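## Task

Pick up the small yellow sponge on the desk and place it directly on a shelf board (not on top of any carton) in the shelving section at the far end of the aisle that is set back deeper than the other sections. The robot must not tip over or finish leaning. The sponge has to rest there by itself at the end; if only the robot is holding it in place, it does not count.

## Robot and tools

ROBOT. A Hello Robot Stretch 3 with one arm. It has a two-wheel differential base (0.33 m long, 0.34 m wide), a lift that slides up a mast, and a telescoping arm that sticks out to the robot's RIGHT. The wrist has yaw, pitch and roll, and ends in a gripper. The base cannot move sideways, so to carry the gripper forward or back you drive the base. Turning in place pivots about the midpoint of the drive wheels, 0.05 m behind the front edge. With the arm retracted and the wrist folded, a turn sweeps a radius of 0.28 m. An unfolded wrist reaches past that radius. Loose objects may occasionally get nudged by an outside push.

FRAMES. Base frame: origin on the floor between the drive wheels, x forward, y left, z up. hand_pose is reported in this frame, at the point where the closed fingertips meet. Odometry frame: the base frame as it was at the start. Heading is positive to the left, in -3.142 to 3.142.

TOOL execute_actions {"actions": [...]}. Each action is {"robot": ..., "steps": n, "until": ...}. steps runs 1 to 450 at 30 per second (default 1). {"steps": n} alone waits. The call returns the robot state and one image per camera (head_camera, nav_camera, wrist_camera), taken at the end. An empty list only reports. If any action is malformed or any number is out of range, nothing in the call runs.
"robot" may hold:
- "base" with exactly one key. {"translate_m": d} is a straight-line offset in metres from where the base is when the command starts, positive forward, |d| at most 1. {"rotate_rad": d} is an in-place turn offset in radians, positive counter-clockwise (left), |d| at most 3.2.
- "joints": absolute targets by name. Joints you leave out keep their target. lift_m 0 to 1.1 (arm height). arm_m 0 to 0.52 (extension). wrist_yaw_rad -1.345 to 4.42 (0 is along the arm, positive swings toward the front, 3.0 is folded over the base). wrist_pitch_rad -1.57 to 0.451 (negative tips the fingers down). wrist_roll_rad -2.911 to 2.911. gripper_m -0.089 to 0.179 (larger is wider; the real fingertip gap is smaller, by about 0.007 when nearly shut and 0.025 when fully open). head_pan_rad -3.953 to 1.73 (positive left, -1.57 looks along the arm). head_tilt_rad -1.53 to 0.419 (negative looks down).
- "contact_limits": {"arm_m": effort %, 1 to 100}. The arm motion halts when its effort reaches this value. The limit applies until the next arm_m command, and values above the maximum are cut.
- A list of up to 8 such commands plus {"pause_s": s} (at most 15) runs as a queue. Each item starts once the previous one ends done (off_target is also accepted for base and gripper).
- {"stop": true} brakes everything and clears the queue.
A new command takes effect immediately. It overrides named targets and discards the rest of any older queue. Motions continue between calls.
"until" ends an action early. To wait for everything to settle, use {"robot": {"status": "ended"}}. For comparisons on fields, use pairs like [">", 0.3] or ["!=", "moving"]. {"any": {"status": "ended"}} fires when the first motion ends.

TOOL zoom_image {"camera", "region": [x0,y0,x1,y1]}: pixel box, at most 504x504, from the top-left, on that camera's latest image. Image sizes: head 896x504, nav 672x504, wrist 644x364.

TOOL finished_scene {"scene": n}: closes the current scene after a hold and reports success. It cannot be undone. Commanded motion continues during the hold and is then braked, so let everything end first. Ending a reply without a tool call ends all remaining scenes.

SPEED. The full base speed (0.30 m/s, 1.9 rad/s) is only available with the arm stowed: lift_m < 0.30, arm_m < 0.03, wrist_yaw_rad > 2.54. Otherwise the base is capped at 0.10 m/s and 0.63 rad/s.

GRIPPING. To grasp, command a gripper_m below the object's width. Lower values squeeze harder, but the stall guard may ease off and let the object slip. To re-squeeze, send a new value. To let go, open at least 0.02 beyond the value where the fingers first touched. Neither the reading nor a done status proves that you are holding something, so check the wrist camera.

SELF-COLLISION. Fold or unfold the wrist only with lift_m 0.32 to 0.95, wrist_pitch_rad -0.4 and roll near 0. After folding, the lift may go down to 0.25. If yaw is below -0.4, keep pitch at -0.5 or lower.

RESULT LINES. base_status and joint_status can read moving, done, off_target (came to rest short and may still be pushing), contact_stop (the arm or lift pushed hard and went slack), time_out, stopped, not_commanded, or torque_fault (a wrist servo is off for 10 s, limp, and refuses goals). The bracket after base_status gives distance moved by wheel count and the goal. joint_goals, measured_speeds, motor_effort (%, peak in brackets, noisy, with a fixed bias). robot: refusals, queue (idle/running/done/dropped/stopped), queue_left. Lines starting refused:, dropped:, replaced: explain rejected or superseded goals, counting from 0. on_its_own appears when the robot changed a target itself, a joint is slack or off, a motor at rest is straining, or base_tilt has shifted 3 degrees or more (7.5 while driving). lidar_m gives 12 distances for 30-degree sectors starting dead ahead and going counter-clockwise, in a plane 0.17 m up. It cannot see tabletops, glass or the robot. wrist_depth_mm and head_depth_mm are 7x7 median depth grids. base_odometry counts wheel turns, so slip counts as travel. The results also give turned_by_wheels and turned_by_imu.

AVOID. Pushing the arm into something rigid with the gripper above about 0.45 m, which can tip the robot. Pushing a second time after a contact_stop. Driving while the gripper holds or hooks something that cannot move. Snagging furniture, especially when reversing. If the robot leans, undo the last motion in small steps, free the gripper, and lower lift_m to about 0.2 if it stays tilted. Also avoid dropping, slamming or forcing objects, and long wrist strain that causes torque faults. Release the item so it sits on the shelf board itself before finishing.

Each tool is called after "Emit:" by a JSON object that holds its "api" and its "payload", one argument or row to a line.

## Session

I'll start by looking at the scene.

Emit:
{"api": "execute_actions", "payload": {
  "actions": []
}}

Scene clock: 0.00 s.
robot.base_odometry: x=+0.000 y=+0.000 heading=+0.000 (m, m, rad; robot's odometry frame)
robot.turned_by_wheels: +0.000 (rad since the last result)
robot.turned_by_imu: +0.000 (rad since the last result)
robot.base_tilt: forward=-0.9 right=-1.5 (deg)
robot.lidar_m: 1.92 2.71 2.65 1.39 0.87 0.85 1.44 1.11 1.09 1.17 1.70 1.61
robot.head_depth_mm: 1981 2020 2027 2040 1667 2049 2049 / 2080 2171 2152 2170 1875 2195 2144 / 2142 2322 2299 2332 1903 2313 2118 / 2137 2485 2503 2499 2501 2564 2130 / 2136 2721 2744 2739 2744 2767 2184 / 2151 2924 2989 3012 3022 2965 2187 / 2170 2980 3051 3080 3107 3052 2183
robot.base_status: not_commanded
robot.joint_positions: lift_m=+0.357 arm_m=+0.002 wrist_yaw_rad=+3.078 wrist_pitch_rad=-0.326 wrist_roll_rad=+0.011 gripper_m=+0.037 head_pan_rad=+0.007 head_tilt_rad=+0.006
robot.joint_goals: lift_m=+0.357 arm_m=+0.002 wrist_yaw_rad=+3.078 wrist_pitch_rad=-0.326 wrist_roll_rad=+0.011 gripper_m=+0.037 head_pan_rad=+0.007 head_tilt_rad=+0.006
robot.joint_status: lift_m=not_commanded arm_m=not_commanded wrist_yaw_rad=not_commanded wrist_pitch_rad=not_commanded wrist_roll_rad=not_commanded gripper_m=not_commanded head_pan_rad=not_commanded head_tilt_rad=not_commanded
robot.measured_speeds: translate_m=+0.000 rotate_rad=+0.000 lift_m=+0.000 arm_m=+0.000 wrist_yaw_rad=+0.000 wrist_pitch_rad=+0.000 wrist_roll_rad=+0.000 head_pan_rad=+0.000 head_tilt_rad=+0.000
robot: refusals=0 queue=idle queue_left=0
robot.motor_effort: left_wheel=+0 right_wheel=+1 lift_m=+24 arm_m=-1 wrist_yaw_rad=-1 wrist_pitch_rad=+7 wrist_roll_rad=+0 gripper_m=-1 head_pan_rad=+0 head_tilt_rad=+3 (%)
robot.hand_pose: x=-0.0063 y=+0.0879 z=+0.3906 quat_wxyz=(+0.138, +0.704, +0.092, +0.690) (m; robot's base frame)
robot.wrist_depth_mm: 679 - - - - - - / 690 791 - - - - - / 711 822 - - - - - / 730 884 - - - - - / 747 810 - 806 834 794 818 / 665 644 - 647 677 632 651 / 555 558 - 548 556 560 546
pictures: head_camera (sideways: a quarter turn clockwise sets it upright), nav_camera (sideways: a quarter turn counterclockwise sets it upright), wrist_camera
Images, in order (width x height): head_camera 896x504, nav_camera 672x504, wrist_camera 644x364.

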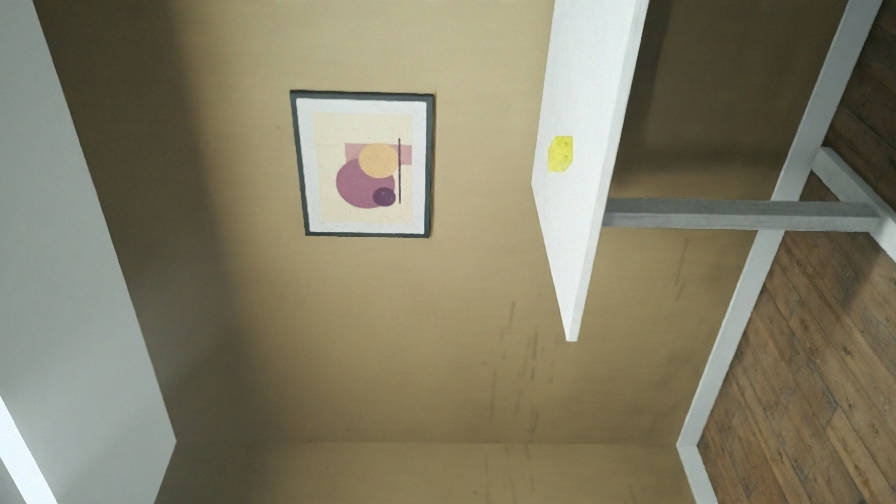

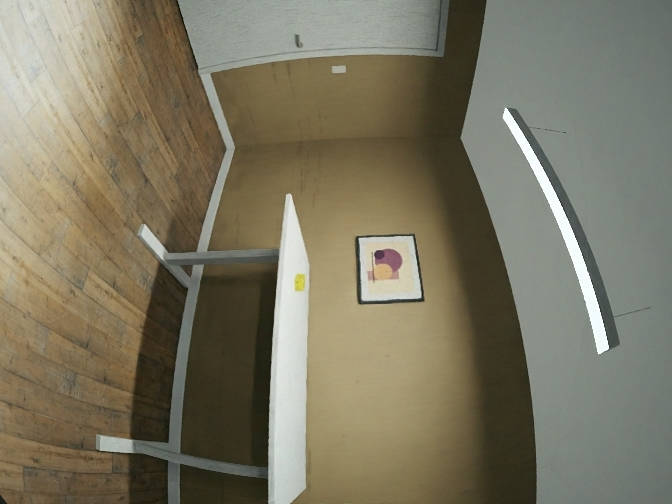

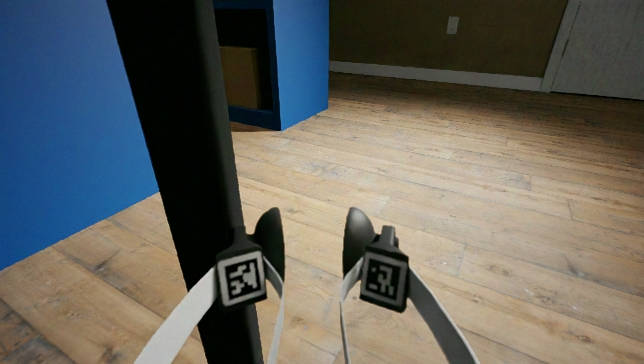

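Emit:
{"api": "execute_actions", "payload": {
  "actions": [
    {"robot": {"joints": {"head_pan_rad": 1.6, "head_tilt_rad": -0.3}}, "steps": 450, "until": {"robot": {"status": "ended"}}}
  ]
}}

Scene clock: 2.20 s.
robot.base_odometry: x=+0.000 y=+0.000 heading=+0.000 (m, m, rad; robot's odometry frame)
robot.turned_by_wheels: +0.000 (rad since the last result)
robot.turned_by_imu: +0.001 (rad since the last result)
robot.base_tilt: forward=-0.9 right=-1.4 (deg)
robot.lidar_m: 1.93 2.71 2.66 1.39 0.86 0.85 1.44 1.11 1.09 1.17 1.71 1.62
robot.head_depth_mm: 2425 2520 2672 2827 2568 1907 1512 / 2514 2696 2877 3016 2567 1896 1514 / 1348 1446 1544 1665 1806 1822 1507 / 1218 1285 1379 1482 1575 1717 1509 / 1304 1940 2001 1876 1784 1789 1512 / 1422 2031 2068 1777 1974 1903 1520 / 1792 1857 1965 1969 2191 1890 1467
robot.base_status: not_commanded
robot.joint_positions: lift_m=+0.357 arm_m=+0.002 wrist_yaw_rad=+3.078 wrist_pitch_rad=-0.326 wrist_roll_rad=+0.011 gripper_m=+0.037 head_pan_rad=+1.593 head_tilt_rad=-0.296
robot.joint_goals: lift_m=+0.357 arm_m=+0.002 wrist_yaw_rad=+3.078 wrist_pitch_rad=-0.326 wrist_roll_rad=+0.011 gripper_m=+0.037 head_pan_rad=+1.600 head_tilt_rad=-0.300
robot.joint_status: lift_m=not_commanded arm_m=not_commanded wrist_yaw_rad=not_commanded wrist_pitch_rad=not_commanded wrist_roll_rad=not_commanded gripper_m=not_commanded head_pan_rad=done head_tilt_rad=done
robot.measured_speeds: translate_m=+0.000 rotate_rad=+0.000 lift_m=+0.000 arm_m=+0.000 wrist_yaw_rad=+0.000 wrist_pitch_rad=+0.000 wrist_roll_rad=+0.000 head_pan_rad=+0.000 head_tilt_rad=+0.000
robot: refusals=0 queue=done queue_left=0
robot.motor_effort: left_wheel=-1(1) right_wheel=+0(0) lift_m=+24(24) arm_m=-1(1) wrist_yaw_rad=+0(1) wrist_pitch_rad=+7(7) wrist_roll_rad=+0(0) gripper_m=-1(0) head_pan_rad=+4(40) head_tilt_rad=-2(19) (%)
robot.hand_pose: x=-0.0063 y=+0.0879 z=+0.3906 quat_wxyz=(+0.138, +0.704, +0.092, +0.690) (m; robot's base frame)
robot.wrist_depth_mm: 667 - - - - - - / 683 793 - - - - - / 706 846 - - - - - / 729 875 - - - - - / 753 817 - 803 824 814 799 / 648 648 - 647 660 664 642 / 547 539 - 544 547 547 552
pictures: head_camera (sideways: a quarter turn clockwise sets it upright), nav_camera (sideways: a quarter turn counterclockwise sets it upright), wrist_camera
camera_calibration (this result's frames):
head_camera: T_world_to_cam=[[0.0242207, -0.327071, -0.944689, 1.25058], [-0.99905, -0.0421727, -0.0110134, 0.0292008], [-0.0362379, 0.944058, -0.327782, 0.385225], [0, 0, 0, 1]] pos_world=[0.0128429, 0.0465841, 1.308]
nav_camera: T_world_to_cam=[[0.01786, 0.329775, 0.943891, -1.18979], [0.999778, -0.0164822, -0.013159, 0.0660817], [0.0112179, 0.943916, -0.329996, 0.39329], [0, 0, 0, 1]] pos_world=[-0.0492292, 0.0222193, 1.25368]
wrist_camera: T_world_to_cam=[[0.995854, -0.0909445, -0.00206562, 0.0130523], [-0.0444146, -0.466279, -0.883522, 0.417964], [0.0793883, 0.879951, -0.468385, 0.272659], [0, 0, 0, 1]] pos_world=[-0.0160804, -0.0438519, 0.497017]
Images, in order (width x height): head_camera 896x504, nav_camera 672x504, wrist_camera 644x364.

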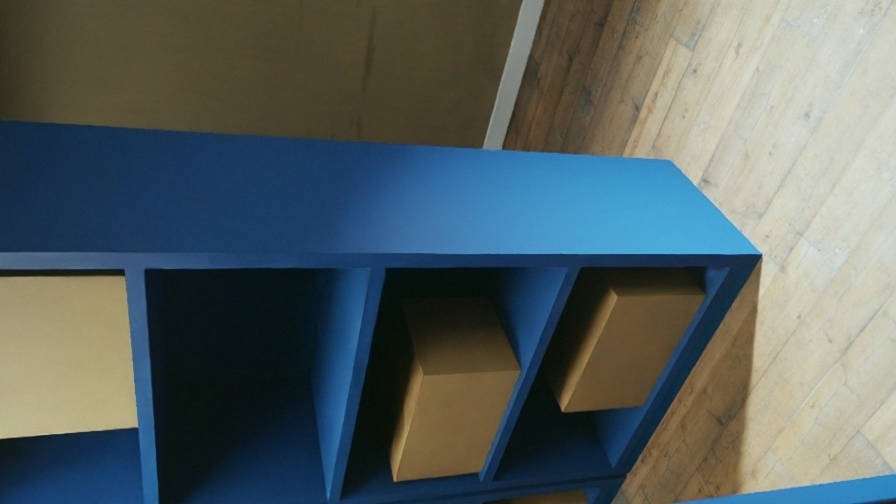

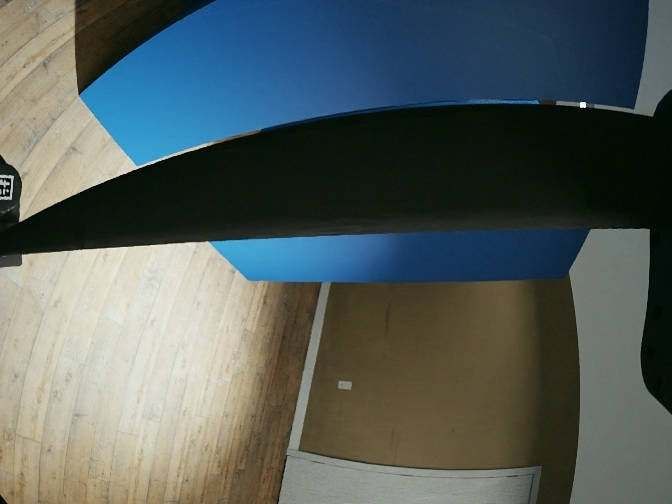

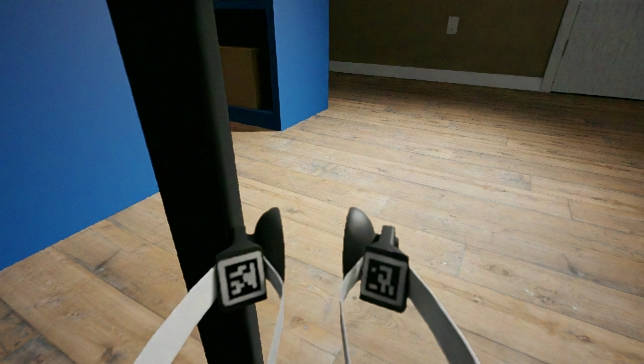

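Emit:
{"api": "execute_actions", "payload": {
  "actions": [
    {"robot": {"joints": {"head_pan_rad": -3.9, "head_tilt_rad": -0.25}}, "steps": 450, "until": {"robot": {"status": "ended"}}}
  ]
}}

Scene clock: 5.47 s.
robot.base_odometry: x=+0.000 y=+0.000 heading=+0.000 (m, m, rad; robot's odometry frame)
robot.turned_by_wheels: +0.000 (rad since the last result)
robot.turned_by_imu: +0.001 (rad since the last result)
robot.base_tilt: forward=-0.8 right=-1.4 (deg)
robot.lidar_m: 1.93 2.70 2.66 1.39 0.86 0.85 1.44 1.11 1.09 1.17 1.70 1.61
robot.head_depth_mm: - - - - - - - / 741 779 823 869 923 989 - / 733 770 815 861 920 978 1049 / 725 762 806 854 906 968 1031 / 1151 1602 1692 1774 1895 1838 1516 / 1534 1613 1700 1800 1914 1986 1572 / 1525 1595 1683 1798 1914 1965 1562
robot.base_status: not_commanded
robot.joint_positions: lift_m=+0.357 arm_m=+0.002 wrist_yaw_rad=+3.078 wrist_pitch_rad=-0.326 wrist_roll_rad=+0.011 gripper_m=+0.037 head_pan_rad=-3.893 head_tilt_rad=-0.260
robot.joint_goals: lift_m=+0.357 arm_m=+0.002 wrist_yaw_rad=+3.078 wrist_pitch_rad=-0.326 wrist_roll_rad=+0.011 gripper_m=+0.037 head_pan_rad=-3.900 head_tilt_rad=-0.250
robot.joint_status: lift_m=not_commanded arm_m=not_commanded wrist_yaw_rad=not_commanded wrist_pitch_rad=not_commanded wrist_roll_rad=not_commanded gripper_m=not_commanded head_pan_rad=done head_tilt_rad=done
robot.measured_speeds: translate_m=+0.000 rotate_rad=+0.000 lift_m=+0.000 arm_m=+0.000 wrist_yaw_rad=+0.000 wrist_pitch_rad=+0.000 wrist_roll_rad=+0.000 head_pan_rad=+0.000 head_tilt_rad=+0.000
robot: refusals=0 queue=done queue_left=0
robot.motor_effort: left_wheel=+0(0) right_wheel=+0(0) lift_m=+24(24) arm_m=-1(1) wrist_yaw_rad=-1(0) wrist_pitch_rad=+7(7) wrist_roll_rad=+0(0) gripper_m=+0(1) head_pan_rad=-4(39) head_tilt_rad=+3(7) (%)
robot.hand_pose: x=-0.0063 y=+0.0879 z=+0.3906 quat_wxyz=(+0.138, +0.704, +0.092, +0.690) (m; robot's base frame)
robot.wrist_depth_mm: 676 - - - - - - / 697 793 - - - - - / 710 825 - - - - - / 734 904 - - - - - / 742 811 - 813 817 812 807 / 659 650 - 654 670 652 667 / 549 544 - 546 548 542 546
pictures: head_camera (sideways: a quarter turn clockwise sets it upright), nav_camera (sideways: a quarter turn counterclockwise sets it upright), wrist_camera
camera_calibration (this result's frames):
head_camera: T_world_to_cam=[[0.226359, -0.188074, -0.955714, 1.26374], [-0.667839, -0.744213, -0.0117235, 0.0281054], [-0.70905, 0.640917, -0.294062, 0.345444], [0, 0, 0, 1]] pos_world=[-0.0223515, 0.0371915, 1.30969]
nav_camera: T_world_to_cam=[[-0.198925, 0.220099, 0.954979, -1.20295], [0.709674, 0.70438, -0.0145147, 0.0696169], [-0.675863, 0.674837, -0.296318, 0.35365], [0, 0, 0, 1]] pos_world=[-0.0496827, -0.0229257, 1.25459]
wrist_camera: T_world_to_cam=[[0.995854, -0.0909444, -0.00206542, 0.0130523], [-0.0444144, -0.466279, -0.883522, 0.417964], [0.0793883, 0.879951, -0.468385, 0.272659], [0, 0, 0, 1]] pos_world=[-0.0160805, -0.0438519, 0.497017]
Images, in order (width x height): head_camera 896x504, nav_camera 672x504, wrist_camera 644x364.

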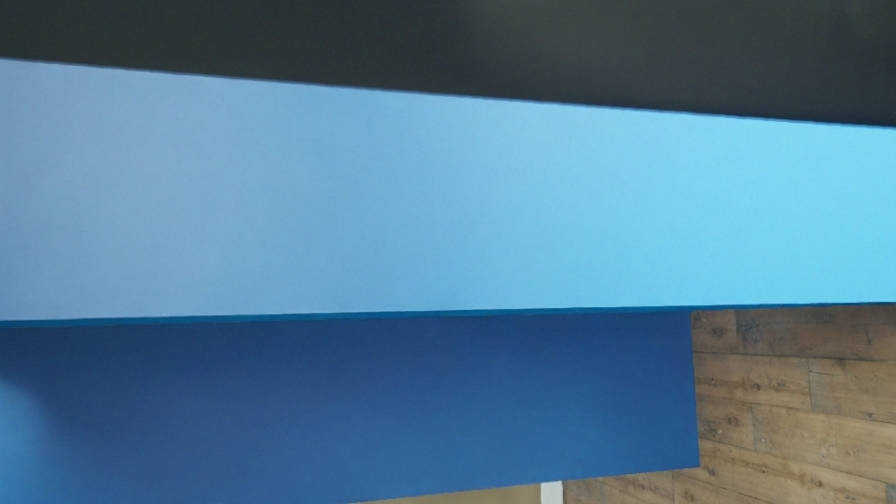

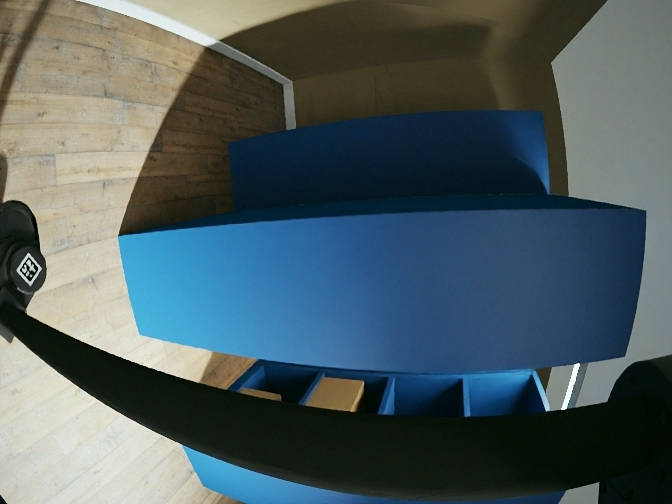

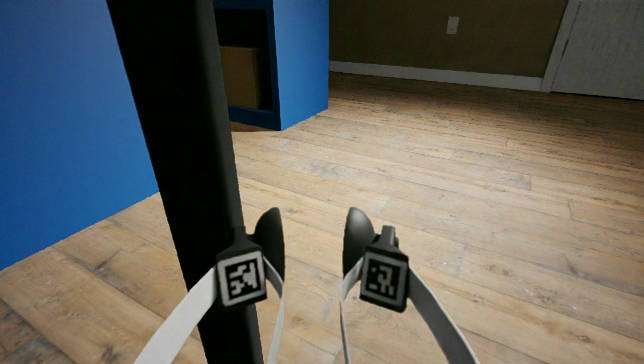

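Emit:
{"api": "execute_actions", "payload": {
  "actions": [
    {"robot": [{"base": {"rotate_rad": 0.184}, "joints": {"lift_m": 0.27, "head_pan_rad": -1.4, "head_tilt_rad": -0.45}}, {"base": {"translate_m": 1.0}}, {"base": {"translate_m": 0.165}}, {"base": {"rotate_rad": 0.755}}], "steps": 450, "until": {"robot": {"status": "ended"}}}
  ]
}}

Scene clock: 21.63 s.
robot.base_odometry: x=+1.145 y=+0.213 heading=+0.939 (m, m, rad; robot's odometry frame)
robot.turned_by_wheels: +0.939 (rad since the last result)
robot.turned_by_imu: +0.954 (rad since the last result)
robot.base_tilt: forward=-0.9 right=-1.4 (deg)
robot.lidar_m: 1.84 1.90 1.73 1.69 1.71 2.00 1.92 1.25 1.30 1.25 0.83 1.72
robot.head_depth_mm: 1010 1090 1141 744 548 1538 1339 / 1024 1109 1152 727 548 1578 1345 / 1032 1128 1151 721 569 1590 1345 / 1043 1148 1148 742 569 1612 1346 / 1060 1164 1152 741 593 1207 1265 / 1077 1190 1268 743 592 1615 1350 / 1094 1210 1328 740 619 1622 1354
robot.base_status: done (rotate_rad +0.7549 of +0.7550)
robot.joint_positions: lift_m=+0.271 arm_m=+0.002 wrist_yaw_rad=+3.078 wrist_pitch_rad=-0.326 wrist_roll_rad=+0.011 gripper_m=+0.037 head_pan_rad=-1.407 head_tilt_rad=-0.445
robot.joint_goals: lift_m=+0.270 arm_m=+0.002 wrist_yaw_rad=+3.078 wrist_pitch_rad=-0.326 wrist_roll_rad=+0.011 gripper_m=+0.037 head_pan_rad=-1.400 head_tilt_rad=-0.450
robot.joint_status: lift_m=done arm_m=not_commanded wrist_yaw_rad=not_commanded wrist_pitch_rad=not_commanded wrist_roll_rad=not_commanded gripper_m=not_commanded head_pan_rad=done head_tilt_rad=done
robot.measured_speeds: translate_m=+0.000 rotate_rad=+0.000 lift_m=+0.000 arm_m=+0.000 wrist_yaw_rad=+0.000 wrist_pitch_rad=+0.000 wrist_roll_rad=+0.000 head_pan_rad=+0.000 head_tilt_rad=+0.000
robot: refusals=0 queue=done queue_left=0
robot.motor_effort: left_wheel=-4(13) right_wheel=+2(6) lift_m=+12(25) arm_m=-1(1) wrist_yaw_rad=-1(1) wrist_pitch_rad=+7(7) wrist_roll_rad=+0(0) gripper_m=+0(0) head_pan_rad=+3(38) head_tilt_rad=-2(14) (%)
robot.hand_pose: x=-0.0063 y=+0.0878 z=+0.3043 quat_wxyz=(+0.138, +0.704, +0.092, +0.690) (m; robot's base frame)
robot.wrist_depth_mm: - - - - - - - / - - - - - - - / - - - - - - - / 846 865 849 878 859 856 873 / 658 667 - 665 679 669 672 / 527 540 - 531 552 531 541 / 466 477 - - 448 451 459
pictures: head_camera (sideways: a quarter turn clockwise sets it upright), nav_camera (sideways: a quarter turn counterclockwise sets it upright), wrist_camera
camera_calibration (this result's frames):
head_camera: T_world_to_cam=[[-0.0925552, 0.455083, -0.885626, 1.17422], [0.982796, 0.184523, -0.00789235, 0.0130464], [0.159827, -0.87112, -0.464332, 0.561726], [0, 0, 0, 1]] pos_world=[0.00607919, -0.0474424, 1.30085]
nav_camera: T_world_to_cam=[[0.0512581, -0.463579, 0.884572, -1.11259], [-0.992297, -0.123663, -0.00730791, 0.070614], [0.112777, -0.877384, -0.466347, 0.570107], [0, 0, 0, 1]] pos_world=[0.0628044, -0.00683791, 1.25055]
wrist_camera: T_world_to_cam=[[0.995854, -0.0909463, -0.00205009, 0.0128672], [-0.0444464, -0.466774, -0.883259, 0.34167], [0.0793722, 0.879688, -0.468881, 0.23248], [0, 0, 0, 1]] pos_world=[-0.0160803, -0.043857, 0.410815]
Images, in order (width x height): head_camera 896x504, nav_camera 672x504, wrist_camera 644x364.

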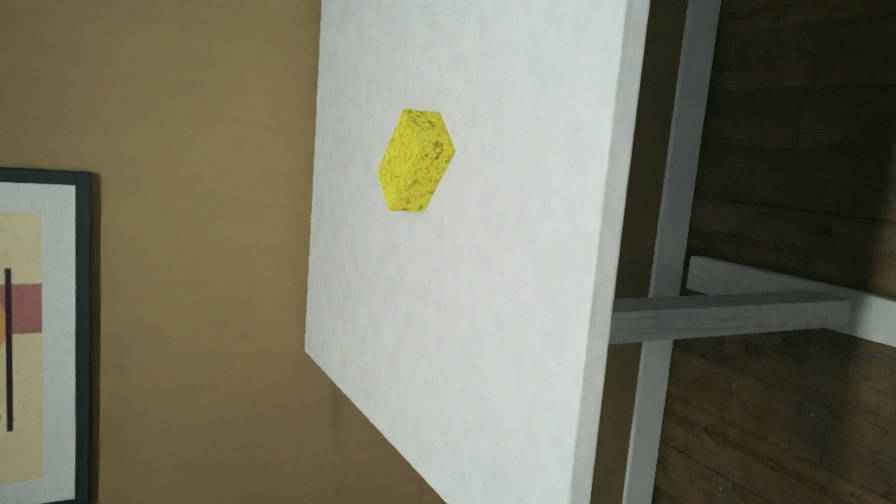

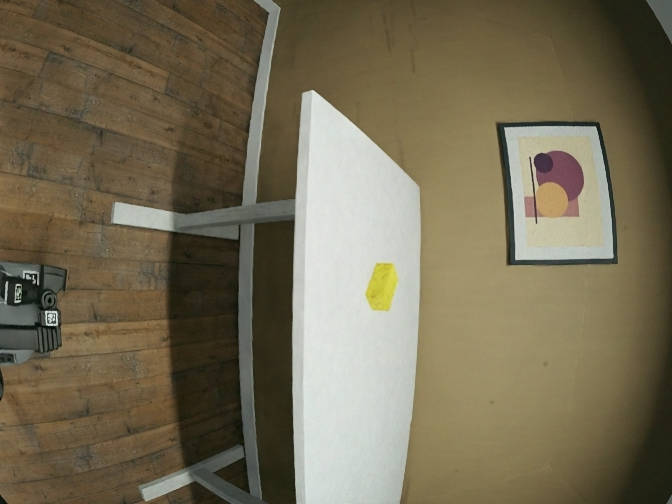

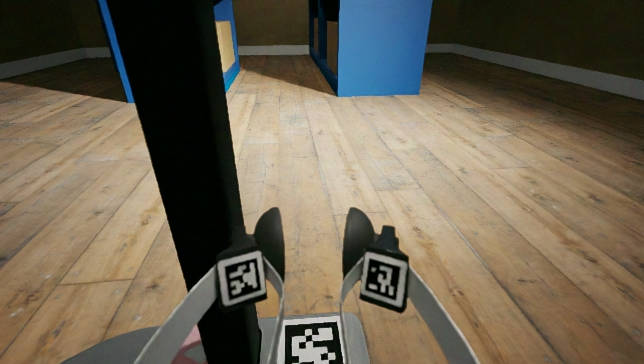

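Emit:
{"api": "zoom_image", "payload": {
  "camera": "head_camera",
  "region": [340, 80, 500, 240]
}}

Region (340, 80, 500, 240) of head_camera's 896x504 image, scaled by 3.150, with more detail than that image has.

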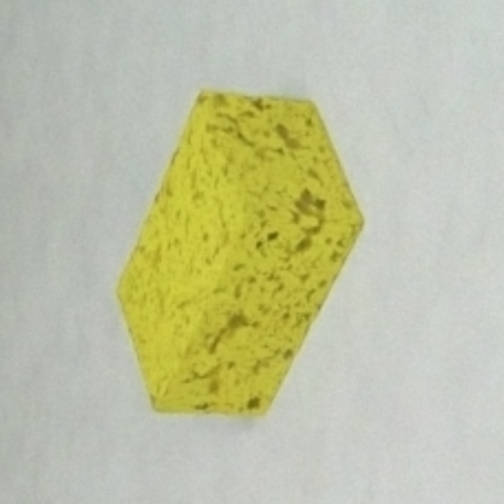

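Emit:
{"api": "execute_actions", "payload": {
  "actions": [
    {"robot": [{"base": {"translate_m": -0.14}, "joints": {"lift_m": 0.9, "wrist_pitch_rad": -0.4, "wrist_roll_rad": 0.0, "head_pan_rad": -1.57, "head_tilt_rad": -0.6}}, {"joints": {"wrist_yaw_rad": 1.3}}, {"joints": {"lift_m": 1.07, "wrist_yaw_rad": 0.864, "gripper_m": 0.15}}], "steps": 450, "until": {"robot": {"status": "ended"}}}
  ]
}}

Scene clock: 40.73 s.
robot.base_odometry: x=+1.063 y=+0.100 heading=+0.939 (m, m, rad; robot's odometry frame)
robot.turned_by_wheels: +0.000 (rad since the last result)
robot.turned_by_imu: +0.003 (rad since the last result)
robot.base_tilt: forward=-0.8 right=-1.4 (deg)
robot.lidar_m: 1.97 2.04 1.73 1.67 1.71 1.86 1.78 1.17 1.15 1.25 0.88 1.73
robot.head_depth_mm: 1023 - - - - - 1234 / 1025 - - - - 1374 1237 / 1044 - - - - 1377 1241 / 1054 1119 773 620 - 1346 1234 / 1057 1134 - - - 1407 1239 / 1061 1138 - - - 1434 1240 / 1060 1142 - 556 1089 1348 1221
robot.base_status: done (translate_m -0.1400 of -0.1400)
robot.joint_positions: lift_m=+1.069 arm_m=+0.002 wrist_yaw_rad=+0.867 wrist_pitch_rad=-0.416 wrist_roll_rad=+0.002 gripper_m=+0.150 head_pan_rad=-1.563 head_tilt_rad=-0.592
robot.joint_goals: lift_m=+1.070 arm_m=+0.002 wrist_yaw_rad=+0.864 wrist_pitch_rad=-0.400 wrist_roll_rad=+0.000 gripper_m=+0.150 head_pan_rad=-1.570 head_tilt_rad=-0.600
robot.joint_status: lift_m=done arm_m=not_commanded wrist_yaw_rad=done wrist_pitch_rad=done wrist_roll_rad=done gripper_m=done head_pan_rad=done head_tilt_rad=done
robot.measured_speeds: translate_m=+0.000 rotate_rad=+0.000 lift_m=+0.000 arm_m=+0.000 wrist_yaw_rad=+0.000 wrist_pitch_rad=+0.000 wrist_roll_rad=+0.000 head_pan_rad=+0.000 head_tilt_rad=+0.000
robot: refusals=0 queue=done queue_left=0
robot.motor_effort: left_wheel=-4(14) right_wheel=+2(6) lift_m=+35(37) arm_m=-1(1) wrist_yaw_rad=-3(3) wrist_pitch_rad=+7(7) wrist_roll_rad=-1(3) gripper_m=+0(83) head_pan_rad=-3(19) head_tilt_rad=-2(12) (%)
robot.hand_pose: x=+0.1497 y=-0.2922 z=+1.0824 quat_wxyz=(+0.689, +0.423, -0.567, +0.157) (m; robot's base frame)
robot.wrist_depth_mm: - - - - - 876 745 / - - - - - 854 792 / - - - 605 611 576 609 / - - - 477 467 458 463 / - - - - 374 382 372 / - - - - - - 312 / - - - - - - 266
pictures: head_camera (sideways: a quarter turn clockwise sets it upright), nav_camera (sideways: a quarter turn counterclockwise sets it upright), wrist_camera
camera_calibration (this result's frames):
head_camera: T_world_to_cam=[[-0.0216335, 0.588998, -0.807845, 1.07236], [0.999528, 0.0303607, -0.00463069, 0.00869678], [0.0217992, -0.807564, -0.589377, 0.725261], [0, 0, 0, 1]] pos_world=[-0.00130396, -0.0461871, 1.29379]
nav_camera: T_world_to_cam=[[-0.0204838, -0.590796, 0.806561, -1.01043], [-0.999461, 0.0328008, -0.00135659, 0.0629089], [-0.0256544, -0.806154, -0.591149, 0.733328], [0, 0, 0, 1]] pos_world=[0.0609907, -0.00784389, 1.24856]
wrist_camera: T_world_to_cam=[[-0.66568, -0.746192, 0.00815943, -0.129294], [-0.412117, 0.358491, -0.837642, 1.10531], [0.622117, -0.560964, -0.546159, 0.500618], [0, 0, 0, 1]] pos_world=[0.0580037, -0.211892, 1.20032]
Images, in order (width x height): head_camera 896x504, nav_camera 672x504, wrist_camera 644x364.

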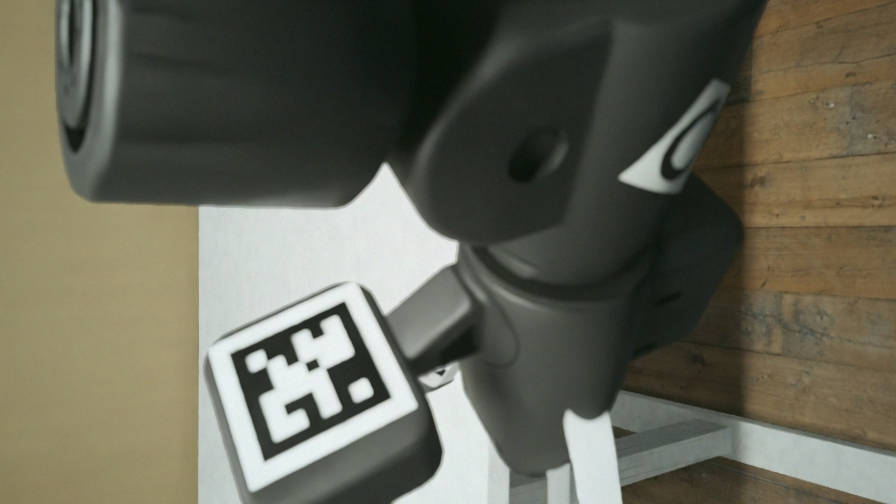

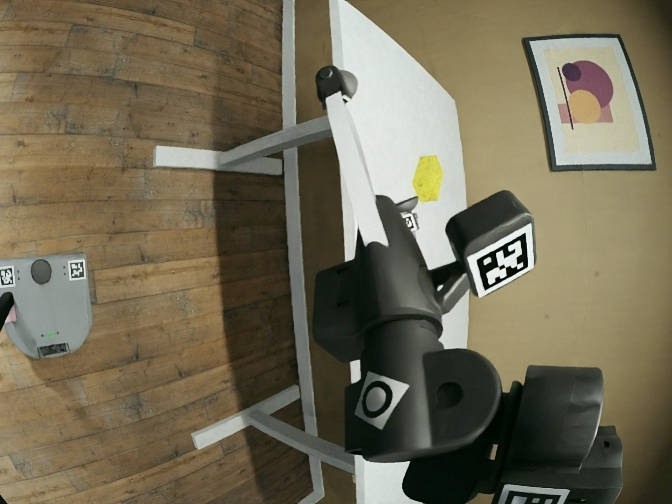

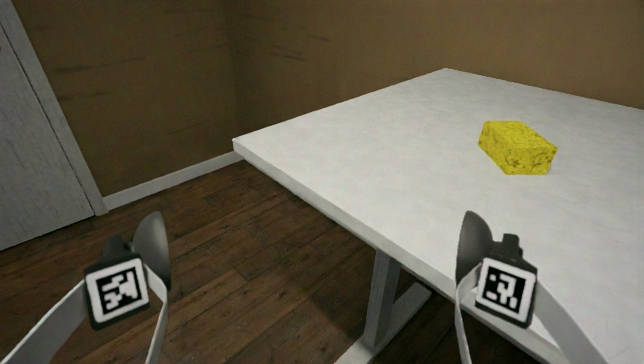

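Emit:
{"api": "zoom_image", "payload": {
  "camera": "wrist_camera",
  "region": [457, 98, 577, 198]
}}

Region (457, 98, 577, 198) of wrist_camera's 644x364 image, scaled by 4.200.

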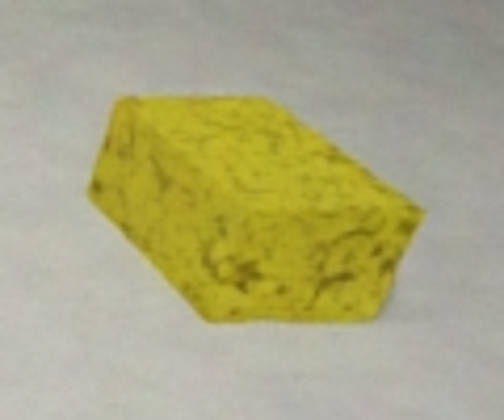

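Emit:
{"api": "execute_actions", "payload": {
  "actions": [
    {"robot": {"base": {"translate_m": 0.035}, "joints": {"arm_m": 0.434, "wrist_yaw_rad": 0.85, "head_pan_rad": -1.45, "head_tilt_rad": -0.45}}, "steps": 450, "until": {"robot": {"status": "ended"}}}
  ]
}}

Scene clock: 46.30 s.
robot.base_odometry: x=+1.083 y=+0.128 heading=+0.939 (m, m, rad; robot's odometry frame)
robot.turned_by_wheels: +0.000 (rad since the last result)
robot.turned_by_imu: +0.001 (rad since the last result)
robot.base_tilt: forward=-0.8 right=-1.5 (deg)
robot.lidar_m: 1.94 2.00 1.73 1.68 1.71 1.90 1.82 1.18 1.19 1.25 0.87 1.73
robot.head_depth_mm: 1005 - 1106 723 558 1562 1331 / 1025 - 1023 724 560 1586 1336 / 1039 1104 960 727 559 1603 1335 / 1057 1145 1030 724 581 1608 1328 / 1046 1156 1147 726 581 1605 1336 / 1060 1170 1101 723 581 1192 1272 / 1071 1184 1102 723 605 1607 1346
robot.base_status: done (translate_m +0.0350 of +0.0350)
robot.joint_positions: lift_m=+1.069 arm_m=+0.434 wrist_yaw_rad=+0.850 wrist_pitch_rad=-0.416 wrist_roll_rad=+0.002 gripper_m=+0.150 head_pan_rad=-1.457 head_tilt_rad=-0.458
robot.joint_goals: lift_m=+1.070 arm_m=+0.434 wrist_yaw_rad=+0.850 wrist_pitch_rad=-0.400 wrist_roll_rad=+0.000 gripper_m=+0.150 head_pan_rad=-1.450 head_tilt_rad=-0.450
robot.joint_status: lift_m=done arm_m=done wrist_yaw_rad=done wrist_pitch_rad=done wrist_roll_rad=done gripper_m=done head_pan_rad=done head_tilt_rad=done
robot.measured_speeds: translate_m=+0.000 rotate_rad=+0.000 lift_m=+0.000 arm_m=+0.000 wrist_yaw_rad=+0.000 wrist_pitch_rad=+0.000 wrist_roll_rad=+0.000 head_pan_rad=+0.000 head_tilt_rad=+0.000
robot: refusals=0 queue=done queue_left=0
robot.motor_effort: left_wheel=-4(5) right_wheel=+3(6) lift_m=+35(35) arm_m=+1(2) wrist_yaw_rad=+0(4) wrist_pitch_rad=+7(7) wrist_roll_rad=-1(2) gripper_m=+0(0) head_pan_rad=+4(16) head_tilt_rad=+2(12) (%)
robot.hand_pose: x=+0.1473 y=-0.7270 z=+1.0824 quat_wxyz=(+0.690, +0.419, -0.570, +0.152) (m; robot's base frame)
robot.wrist_depth_mm: - - - 786 612 505 424 / - - - 833 654 531 450 / - - - 599 606 552 469 / - 447 449 447 453 454 452 / 353 371 361 367 361 383 368 / 307 - 300 250 305 - 306 / 255 260 263 214 261 262 265
pictures: head_camera (sideways: a quarter turn clockwise sets it upright), nav_camera (sideways: a quarter turn counterclockwise sets it upright), wrist_camera
camera_calibration (this result's frames):
head_camera: T_world_to_cam=[[-0.0709108, 0.470455, -0.87957, 1.16619], [0.990802, 0.135108, -0.00761302, 0.0126337], [0.115256, -0.87202, -0.475708, 0.576799], [0, 0, 0, 1]] pos_world=[0.00369826, -0.0473644, 1.30023]
nav_camera: T_world_to_cam=[[0.029238, -0.476855, 0.878495, -1.10453], [-0.99726, -0.0736591, -0.00679207, 0.0699726], [0.067948, -0.87589, -0.477703, 0.585156], [0, 0, 0, 1]] pos_world=[0.0623149, -0.00901382, 1.25033]
wrist_camera: T_world_to_cam=[[-0.677677, -0.735314, 0.00815929, -0.445596], [-0.406257, 0.365118, -0.837642, 1.26413], [0.612951, -0.570966, -0.546159, 0.252308], [0, 0, 0, 1]] pos_world=[0.0569378, -0.64515, 1.20032]
Images, in order (width x height): head_camera 896x504, nav_camera 672x504, wrist_camera 644x364.

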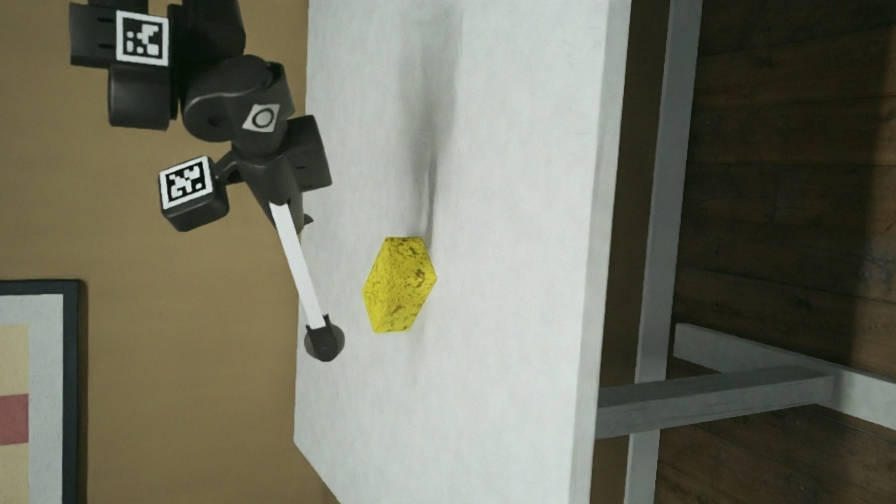

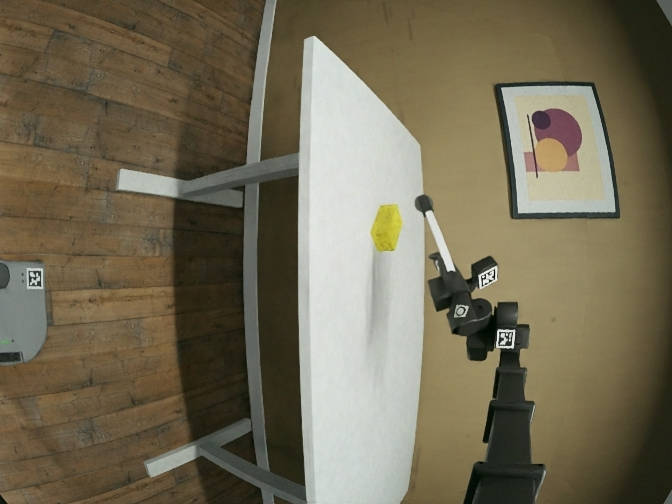

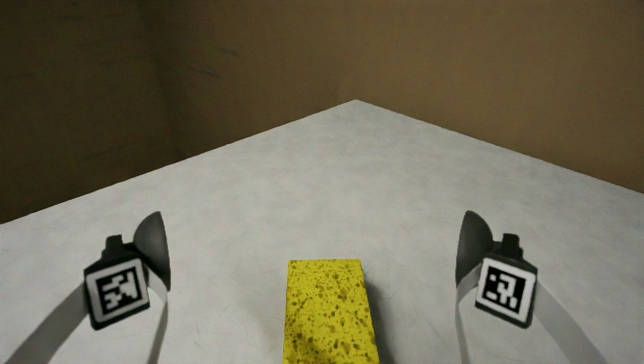

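Emit:
{"api": "execute_actions", "payload": {
  "actions": [
    {"robot": [{"joints": {"arm_m": 0.452}}, {"joints": {"lift_m": 0.972}}], "steps": 450, "until": {"robot": {"status": "ended"}}}
  ]
}}

Scene clock: 49.83 s.
robot.base_odometry: x=+1.083 y=+0.128 heading=+0.939 (m, m, rad; robot's odometry frame)
robot.turned_by_wheels: +0.000 (rad since the last result)
robot.turned_by_imu: +0.001 (rad since the last result)
robot.base_tilt: forward=-0.8 right=-1.4 (deg)
robot.lidar_m: 1.94 2.00 1.73 1.68 1.71 1.89 1.81 1.18 1.19 1.25 0.87 1.73
robot.head_depth_mm: 1017 1092 960 722 560 1562 1332 / 1029 1108 - 708 560 1585 1333 / 1041 1132 1183 689 558 1600 1330 / 1051 1148 1105 706 580 1607 1333 / 1047 1159 1105 707 580 1597 1329 / 1060 1172 1101 725 581 1195 1275 / 1072 1185 1102 724 605 1609 1338
robot.base_status: done (translate_m +0.0350 of +0.0350)
robot.joint_positions: lift_m=+0.973 arm_m=+0.452 wrist_yaw_rad=+0.850 wrist_pitch_rad=-0.416 wrist_roll_rad=+0.002 gripper_m=+0.150 head_pan_rad=-1.457 head_tilt_rad=-0.458
robot.joint_goals: lift_m=+0.972 arm_m=+0.452 wrist_yaw_rad=+0.850 wrist_pitch_rad=-0.400 wrist_roll_rad=+0.000 gripper_m=+0.150 head_pan_rad=-1.450 head_tilt_rad=-0.450
robot.joint_status: lift_m=done arm_m=done wrist_yaw_rad=done wrist_pitch_rad=done wrist_roll_rad=done gripper_m=done head_pan_rad=done head_tilt_rad=done
robot.measured_speeds: translate_m=+0.000 rotate_rad=+0.000 lift_m=+0.000 arm_m=+0.000 wrist_yaw_rad=+0.000 wrist_pitch_rad=+0.000 wrist_roll_rad=+0.000 head_pan_rad=+0.000 head_tilt_rad=+0.000
robot: refusals=0 queue=done queue_left=0
robot.motor_effort: left_wheel=-3(4) right_wheel=+3(3) lift_m=+12(33) arm_m=+1(1) wrist_yaw_rad=+0(0) wrist_pitch_rad=+7(7) wrist_roll_rad=-2(2) gripper_m=+0(1) head_pan_rad=+3(4) head_tilt_rad=+4(2) (%)
robot.hand_pose: x=+0.1473 y=-0.7450 z=+0.9857 quat_wxyz=(+0.690, +0.419, -0.570, +0.152) (m; robot's base frame)
robot.wrist_depth_mm: - - - 752 592 485 410 / - - - 535 559 496 430 / 389 365 364 366 371 376 377 / 270 274 275 198 277 282 285 / 220 229 214 159 224 234 225 / 191 - 175 133 186 - 189 / - 160 151 140 161 162 162
pictures: head_camera (sideways: a quarter turn clockwise sets it upright), nav_camera (sideways: a quarter turn counterclockwise sets it upright), wrist_camera
camera_calibration (this result's frames):
head_camera: T_world_to_cam=[[-0.0709109, 0.470455, -0.87957, 1.16619], [0.990802, 0.135108, -0.00761301, 0.0126337], [0.115256, -0.872019, -0.475708, 0.5768], [0, 0, 0, 1]] pos_world=[0.00369826, -0.0473644, 1.30023]
nav_camera: T_world_to_cam=[[0.0292381, -0.476855, 0.878495, -1.10453], [-0.99726, -0.0736592, -0.00679206, 0.0699725], [0.0679481, -0.87589, -0.477703, 0.585156], [0, 0, 0, 1]] pos_world=[0.0623149, -0.0090138, 1.25033]
wrist_camera: T_world_to_cam=[[-0.677677, -0.735314, 0.00815943, -0.458042], [-0.406257, 0.365118, -0.837642, 1.18965], [0.612951, -0.570966, -0.546159, 0.189182], [0, 0, 0, 1]] pos_world=[0.0569378, -0.66315, 1.10356]
Images, in order (width x height): head_camera 896x504, nav_camera 672x504, wrist_camera 644x364.

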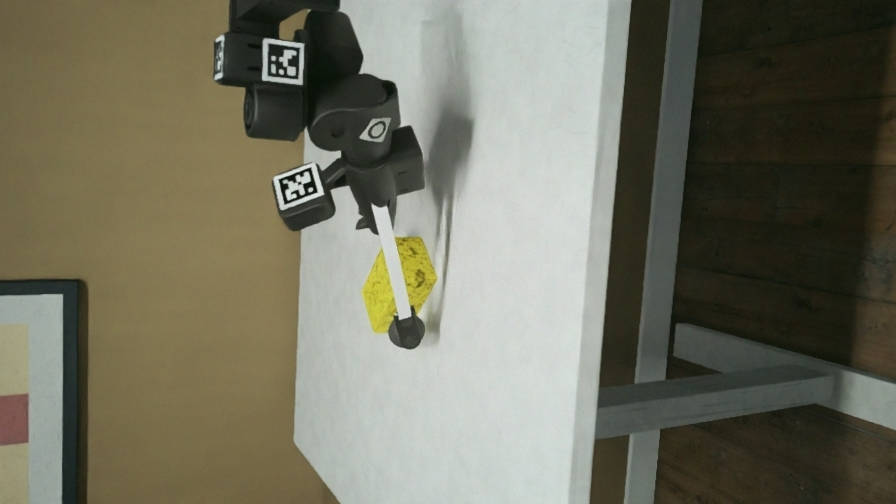

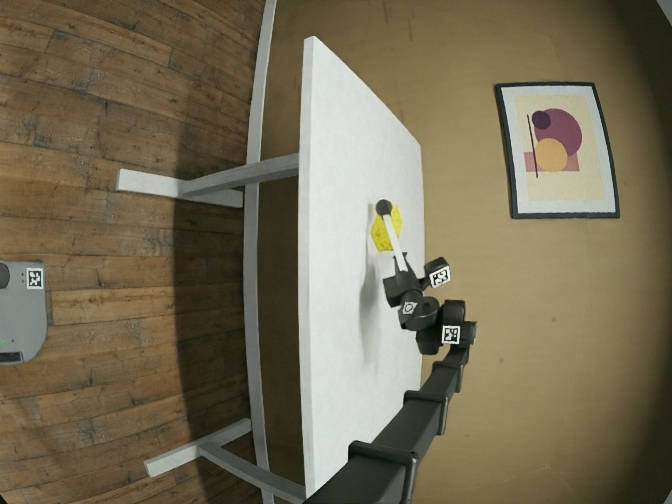

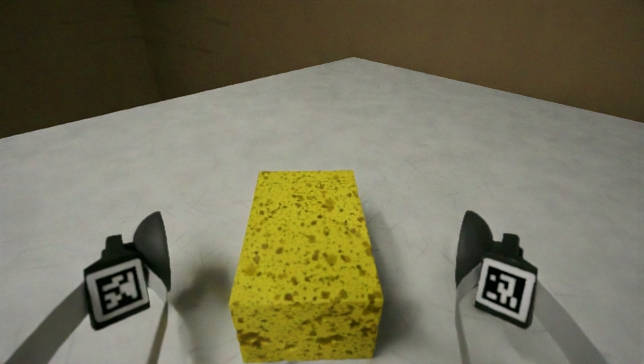

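Emit:
{"api": "execute_actions", "payload": {
  "actions": [
    {"robot": [{"joints": {"lift_m": 0.963}}, {"joints": {"gripper_m": 0.025}}, {"pause_s": 0.3}, {"joints": {"lift_m": 1.03}}], "steps": 450, "until": {"robot": {"status": "ended"}}}
  ]
}}

Scene clock: 54.63 s.
robot.base_odometry: x=+1.083 y=+0.128 heading=+0.939 (m, m, rad; robot's odometry frame)
robot.turned_by_wheels: +0.000 (rad since the last result)
robot.turned_by_imu: +0.001 (rad since the last result)
robot.base_tilt: forward=-0.8 right=-1.4 (deg)
robot.lidar_m: 1.93 2.00 1.73 1.68 1.71 1.90 1.81 1.18 1.19 1.25 0.87 1.73
robot.head_depth_mm: 1019 - 1023 723 558 1558 1335 / 1028 1088 964 725 558 1585 1337 / 1044 1118 959 723 559 1598 1333 / 1054 1144 1192 723 581 1600 1336 / 1045 1162 1149 722 580 1598 1339 / 1058 1169 1107 724 581 1192 1272 / 1074 1190 1104 723 605 1598 1329
robot.base_status: done (translate_m +0.0350 of +0.0350)
robot.joint_positions: lift_m=+1.029 arm_m=+0.452 wrist_yaw_rad=+0.850 wrist_pitch_rad=-0.417 wrist_roll_rad=+0.002 gripper_m=+0.026 head_pan_rad=-1.457 head_tilt_rad=-0.458
robot.joint_goals: lift_m=+1.030 arm_m=+0.452 wrist_yaw_rad=+0.850 wrist_pitch_rad=-0.400 wrist_roll_rad=+0.000 gripper_m=+0.025 head_pan_rad=-1.450 head_tilt_rad=-0.450
robot.joint_status: lift_m=done arm_m=done wrist_yaw_rad=done wrist_pitch_rad=done wrist_roll_rad=done gripper_m=done head_pan_rad=done head_tilt_rad=done
robot.measured_speeds: translate_m=+0.000 rotate_rad=+0.000 lift_m=+0.000 arm_m=+0.000 wrist_yaw_rad=+0.000 wrist_pitch_rad=+0.000 wrist_roll_rad=+0.000 head_pan_rad=+0.000 head_tilt_rad=+0.000
robot: refusals=0 queue=done queue_left=0
robot.motor_effort: left_wheel=-4(4) right_wheel=+3(2) lift_m=+35(38) arm_m=+1(2) wrist_yaw_rad=+0(0) wrist_pitch_rad=+7(7) wrist_roll_rad=-2(2) gripper_m=-17(87) head_pan_rad=+3(3) head_tilt_rad=+2(2) (%)
robot.hand_pose: x=+0.1473 y=-0.7449 z=+1.0422 quat_wxyz=(+0.690, +0.419, -0.570, +0.151) (m; robot's base frame)
robot.wrist_depth_mm: - - - 755 596 488 412 / - - - 776 621 517 434 / - - 496 503 502 503 447 / 373 373 358 181 377 383 387 / 299 302 156 145 318 308 310 / 252 256 125 129 137 259 256 / 216 218 212 149 219 220 221
pictures: head_camera (sideways: a quarter turn clockwise sets it upright), nav_camera (sideways: a quarter turn counterclockwise sets it upright), wrist_camera
camera_calibration (this result's frames):
head_camera: T_world_to_cam=[[-0.0709108, 0.470455, -0.87957, 1.16619], [0.990802, 0.135108, -0.00761301, 0.0126337], [0.115256, -0.87202, -0.475708, 0.5768], [0, 0, 0, 1]] pos_world=[0.00369826, -0.0473644, 1.30023]
nav_camera: T_world_to_cam=[[0.0292381, -0.476855, 0.878495, -1.10453], [-0.99726, -0.0736591, -0.00679206, 0.0699725], [0.067948, -0.87589, -0.477703, 0.585156], [0, 0, 0, 1]] pos_world=[0.0623149, -0.00901381, 1.25033]
wrist_camera: T_world_to_cam=[[-0.677672, -0.735318, 0.00817718, -0.45853], [-0.406723, 0.365527, -0.837237, 1.23695], [0.612647, -0.570698, -0.546779, 0.221058], [0, 0, 0, 1]] pos_world=[0.0569335, -0.663147, 1.16024]
Images, in order (width x height): head_camera 896x504, nav_camera 672x504, wrist_camera 644x364.

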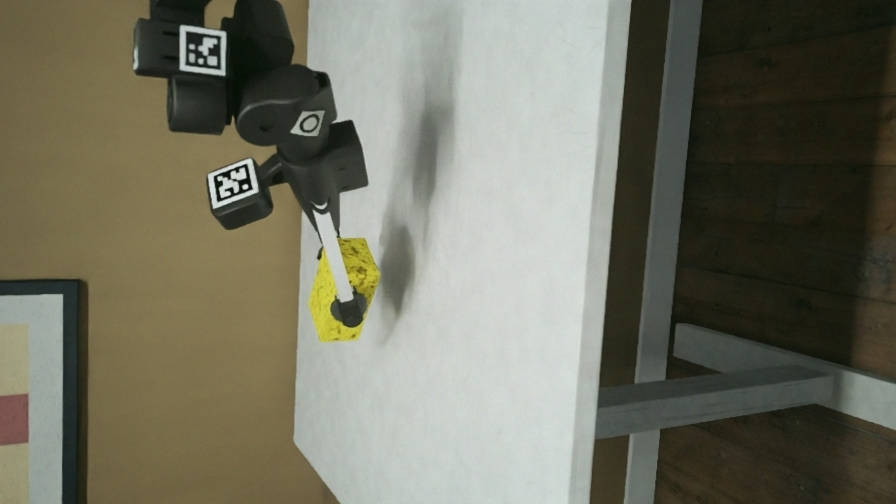

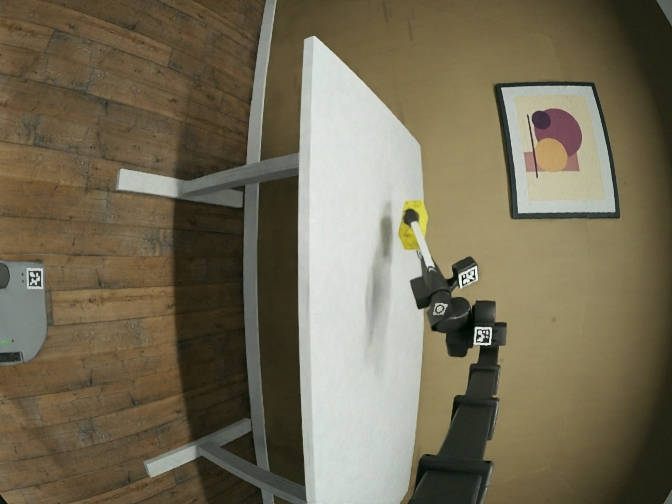

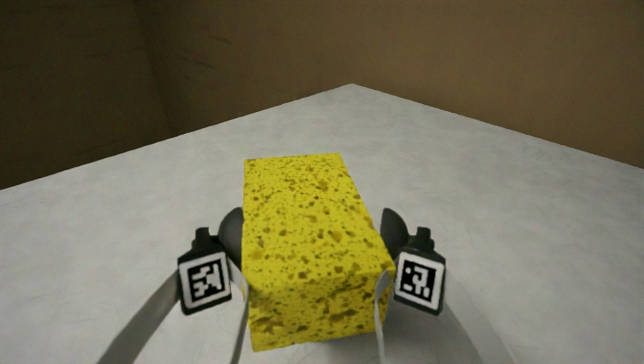

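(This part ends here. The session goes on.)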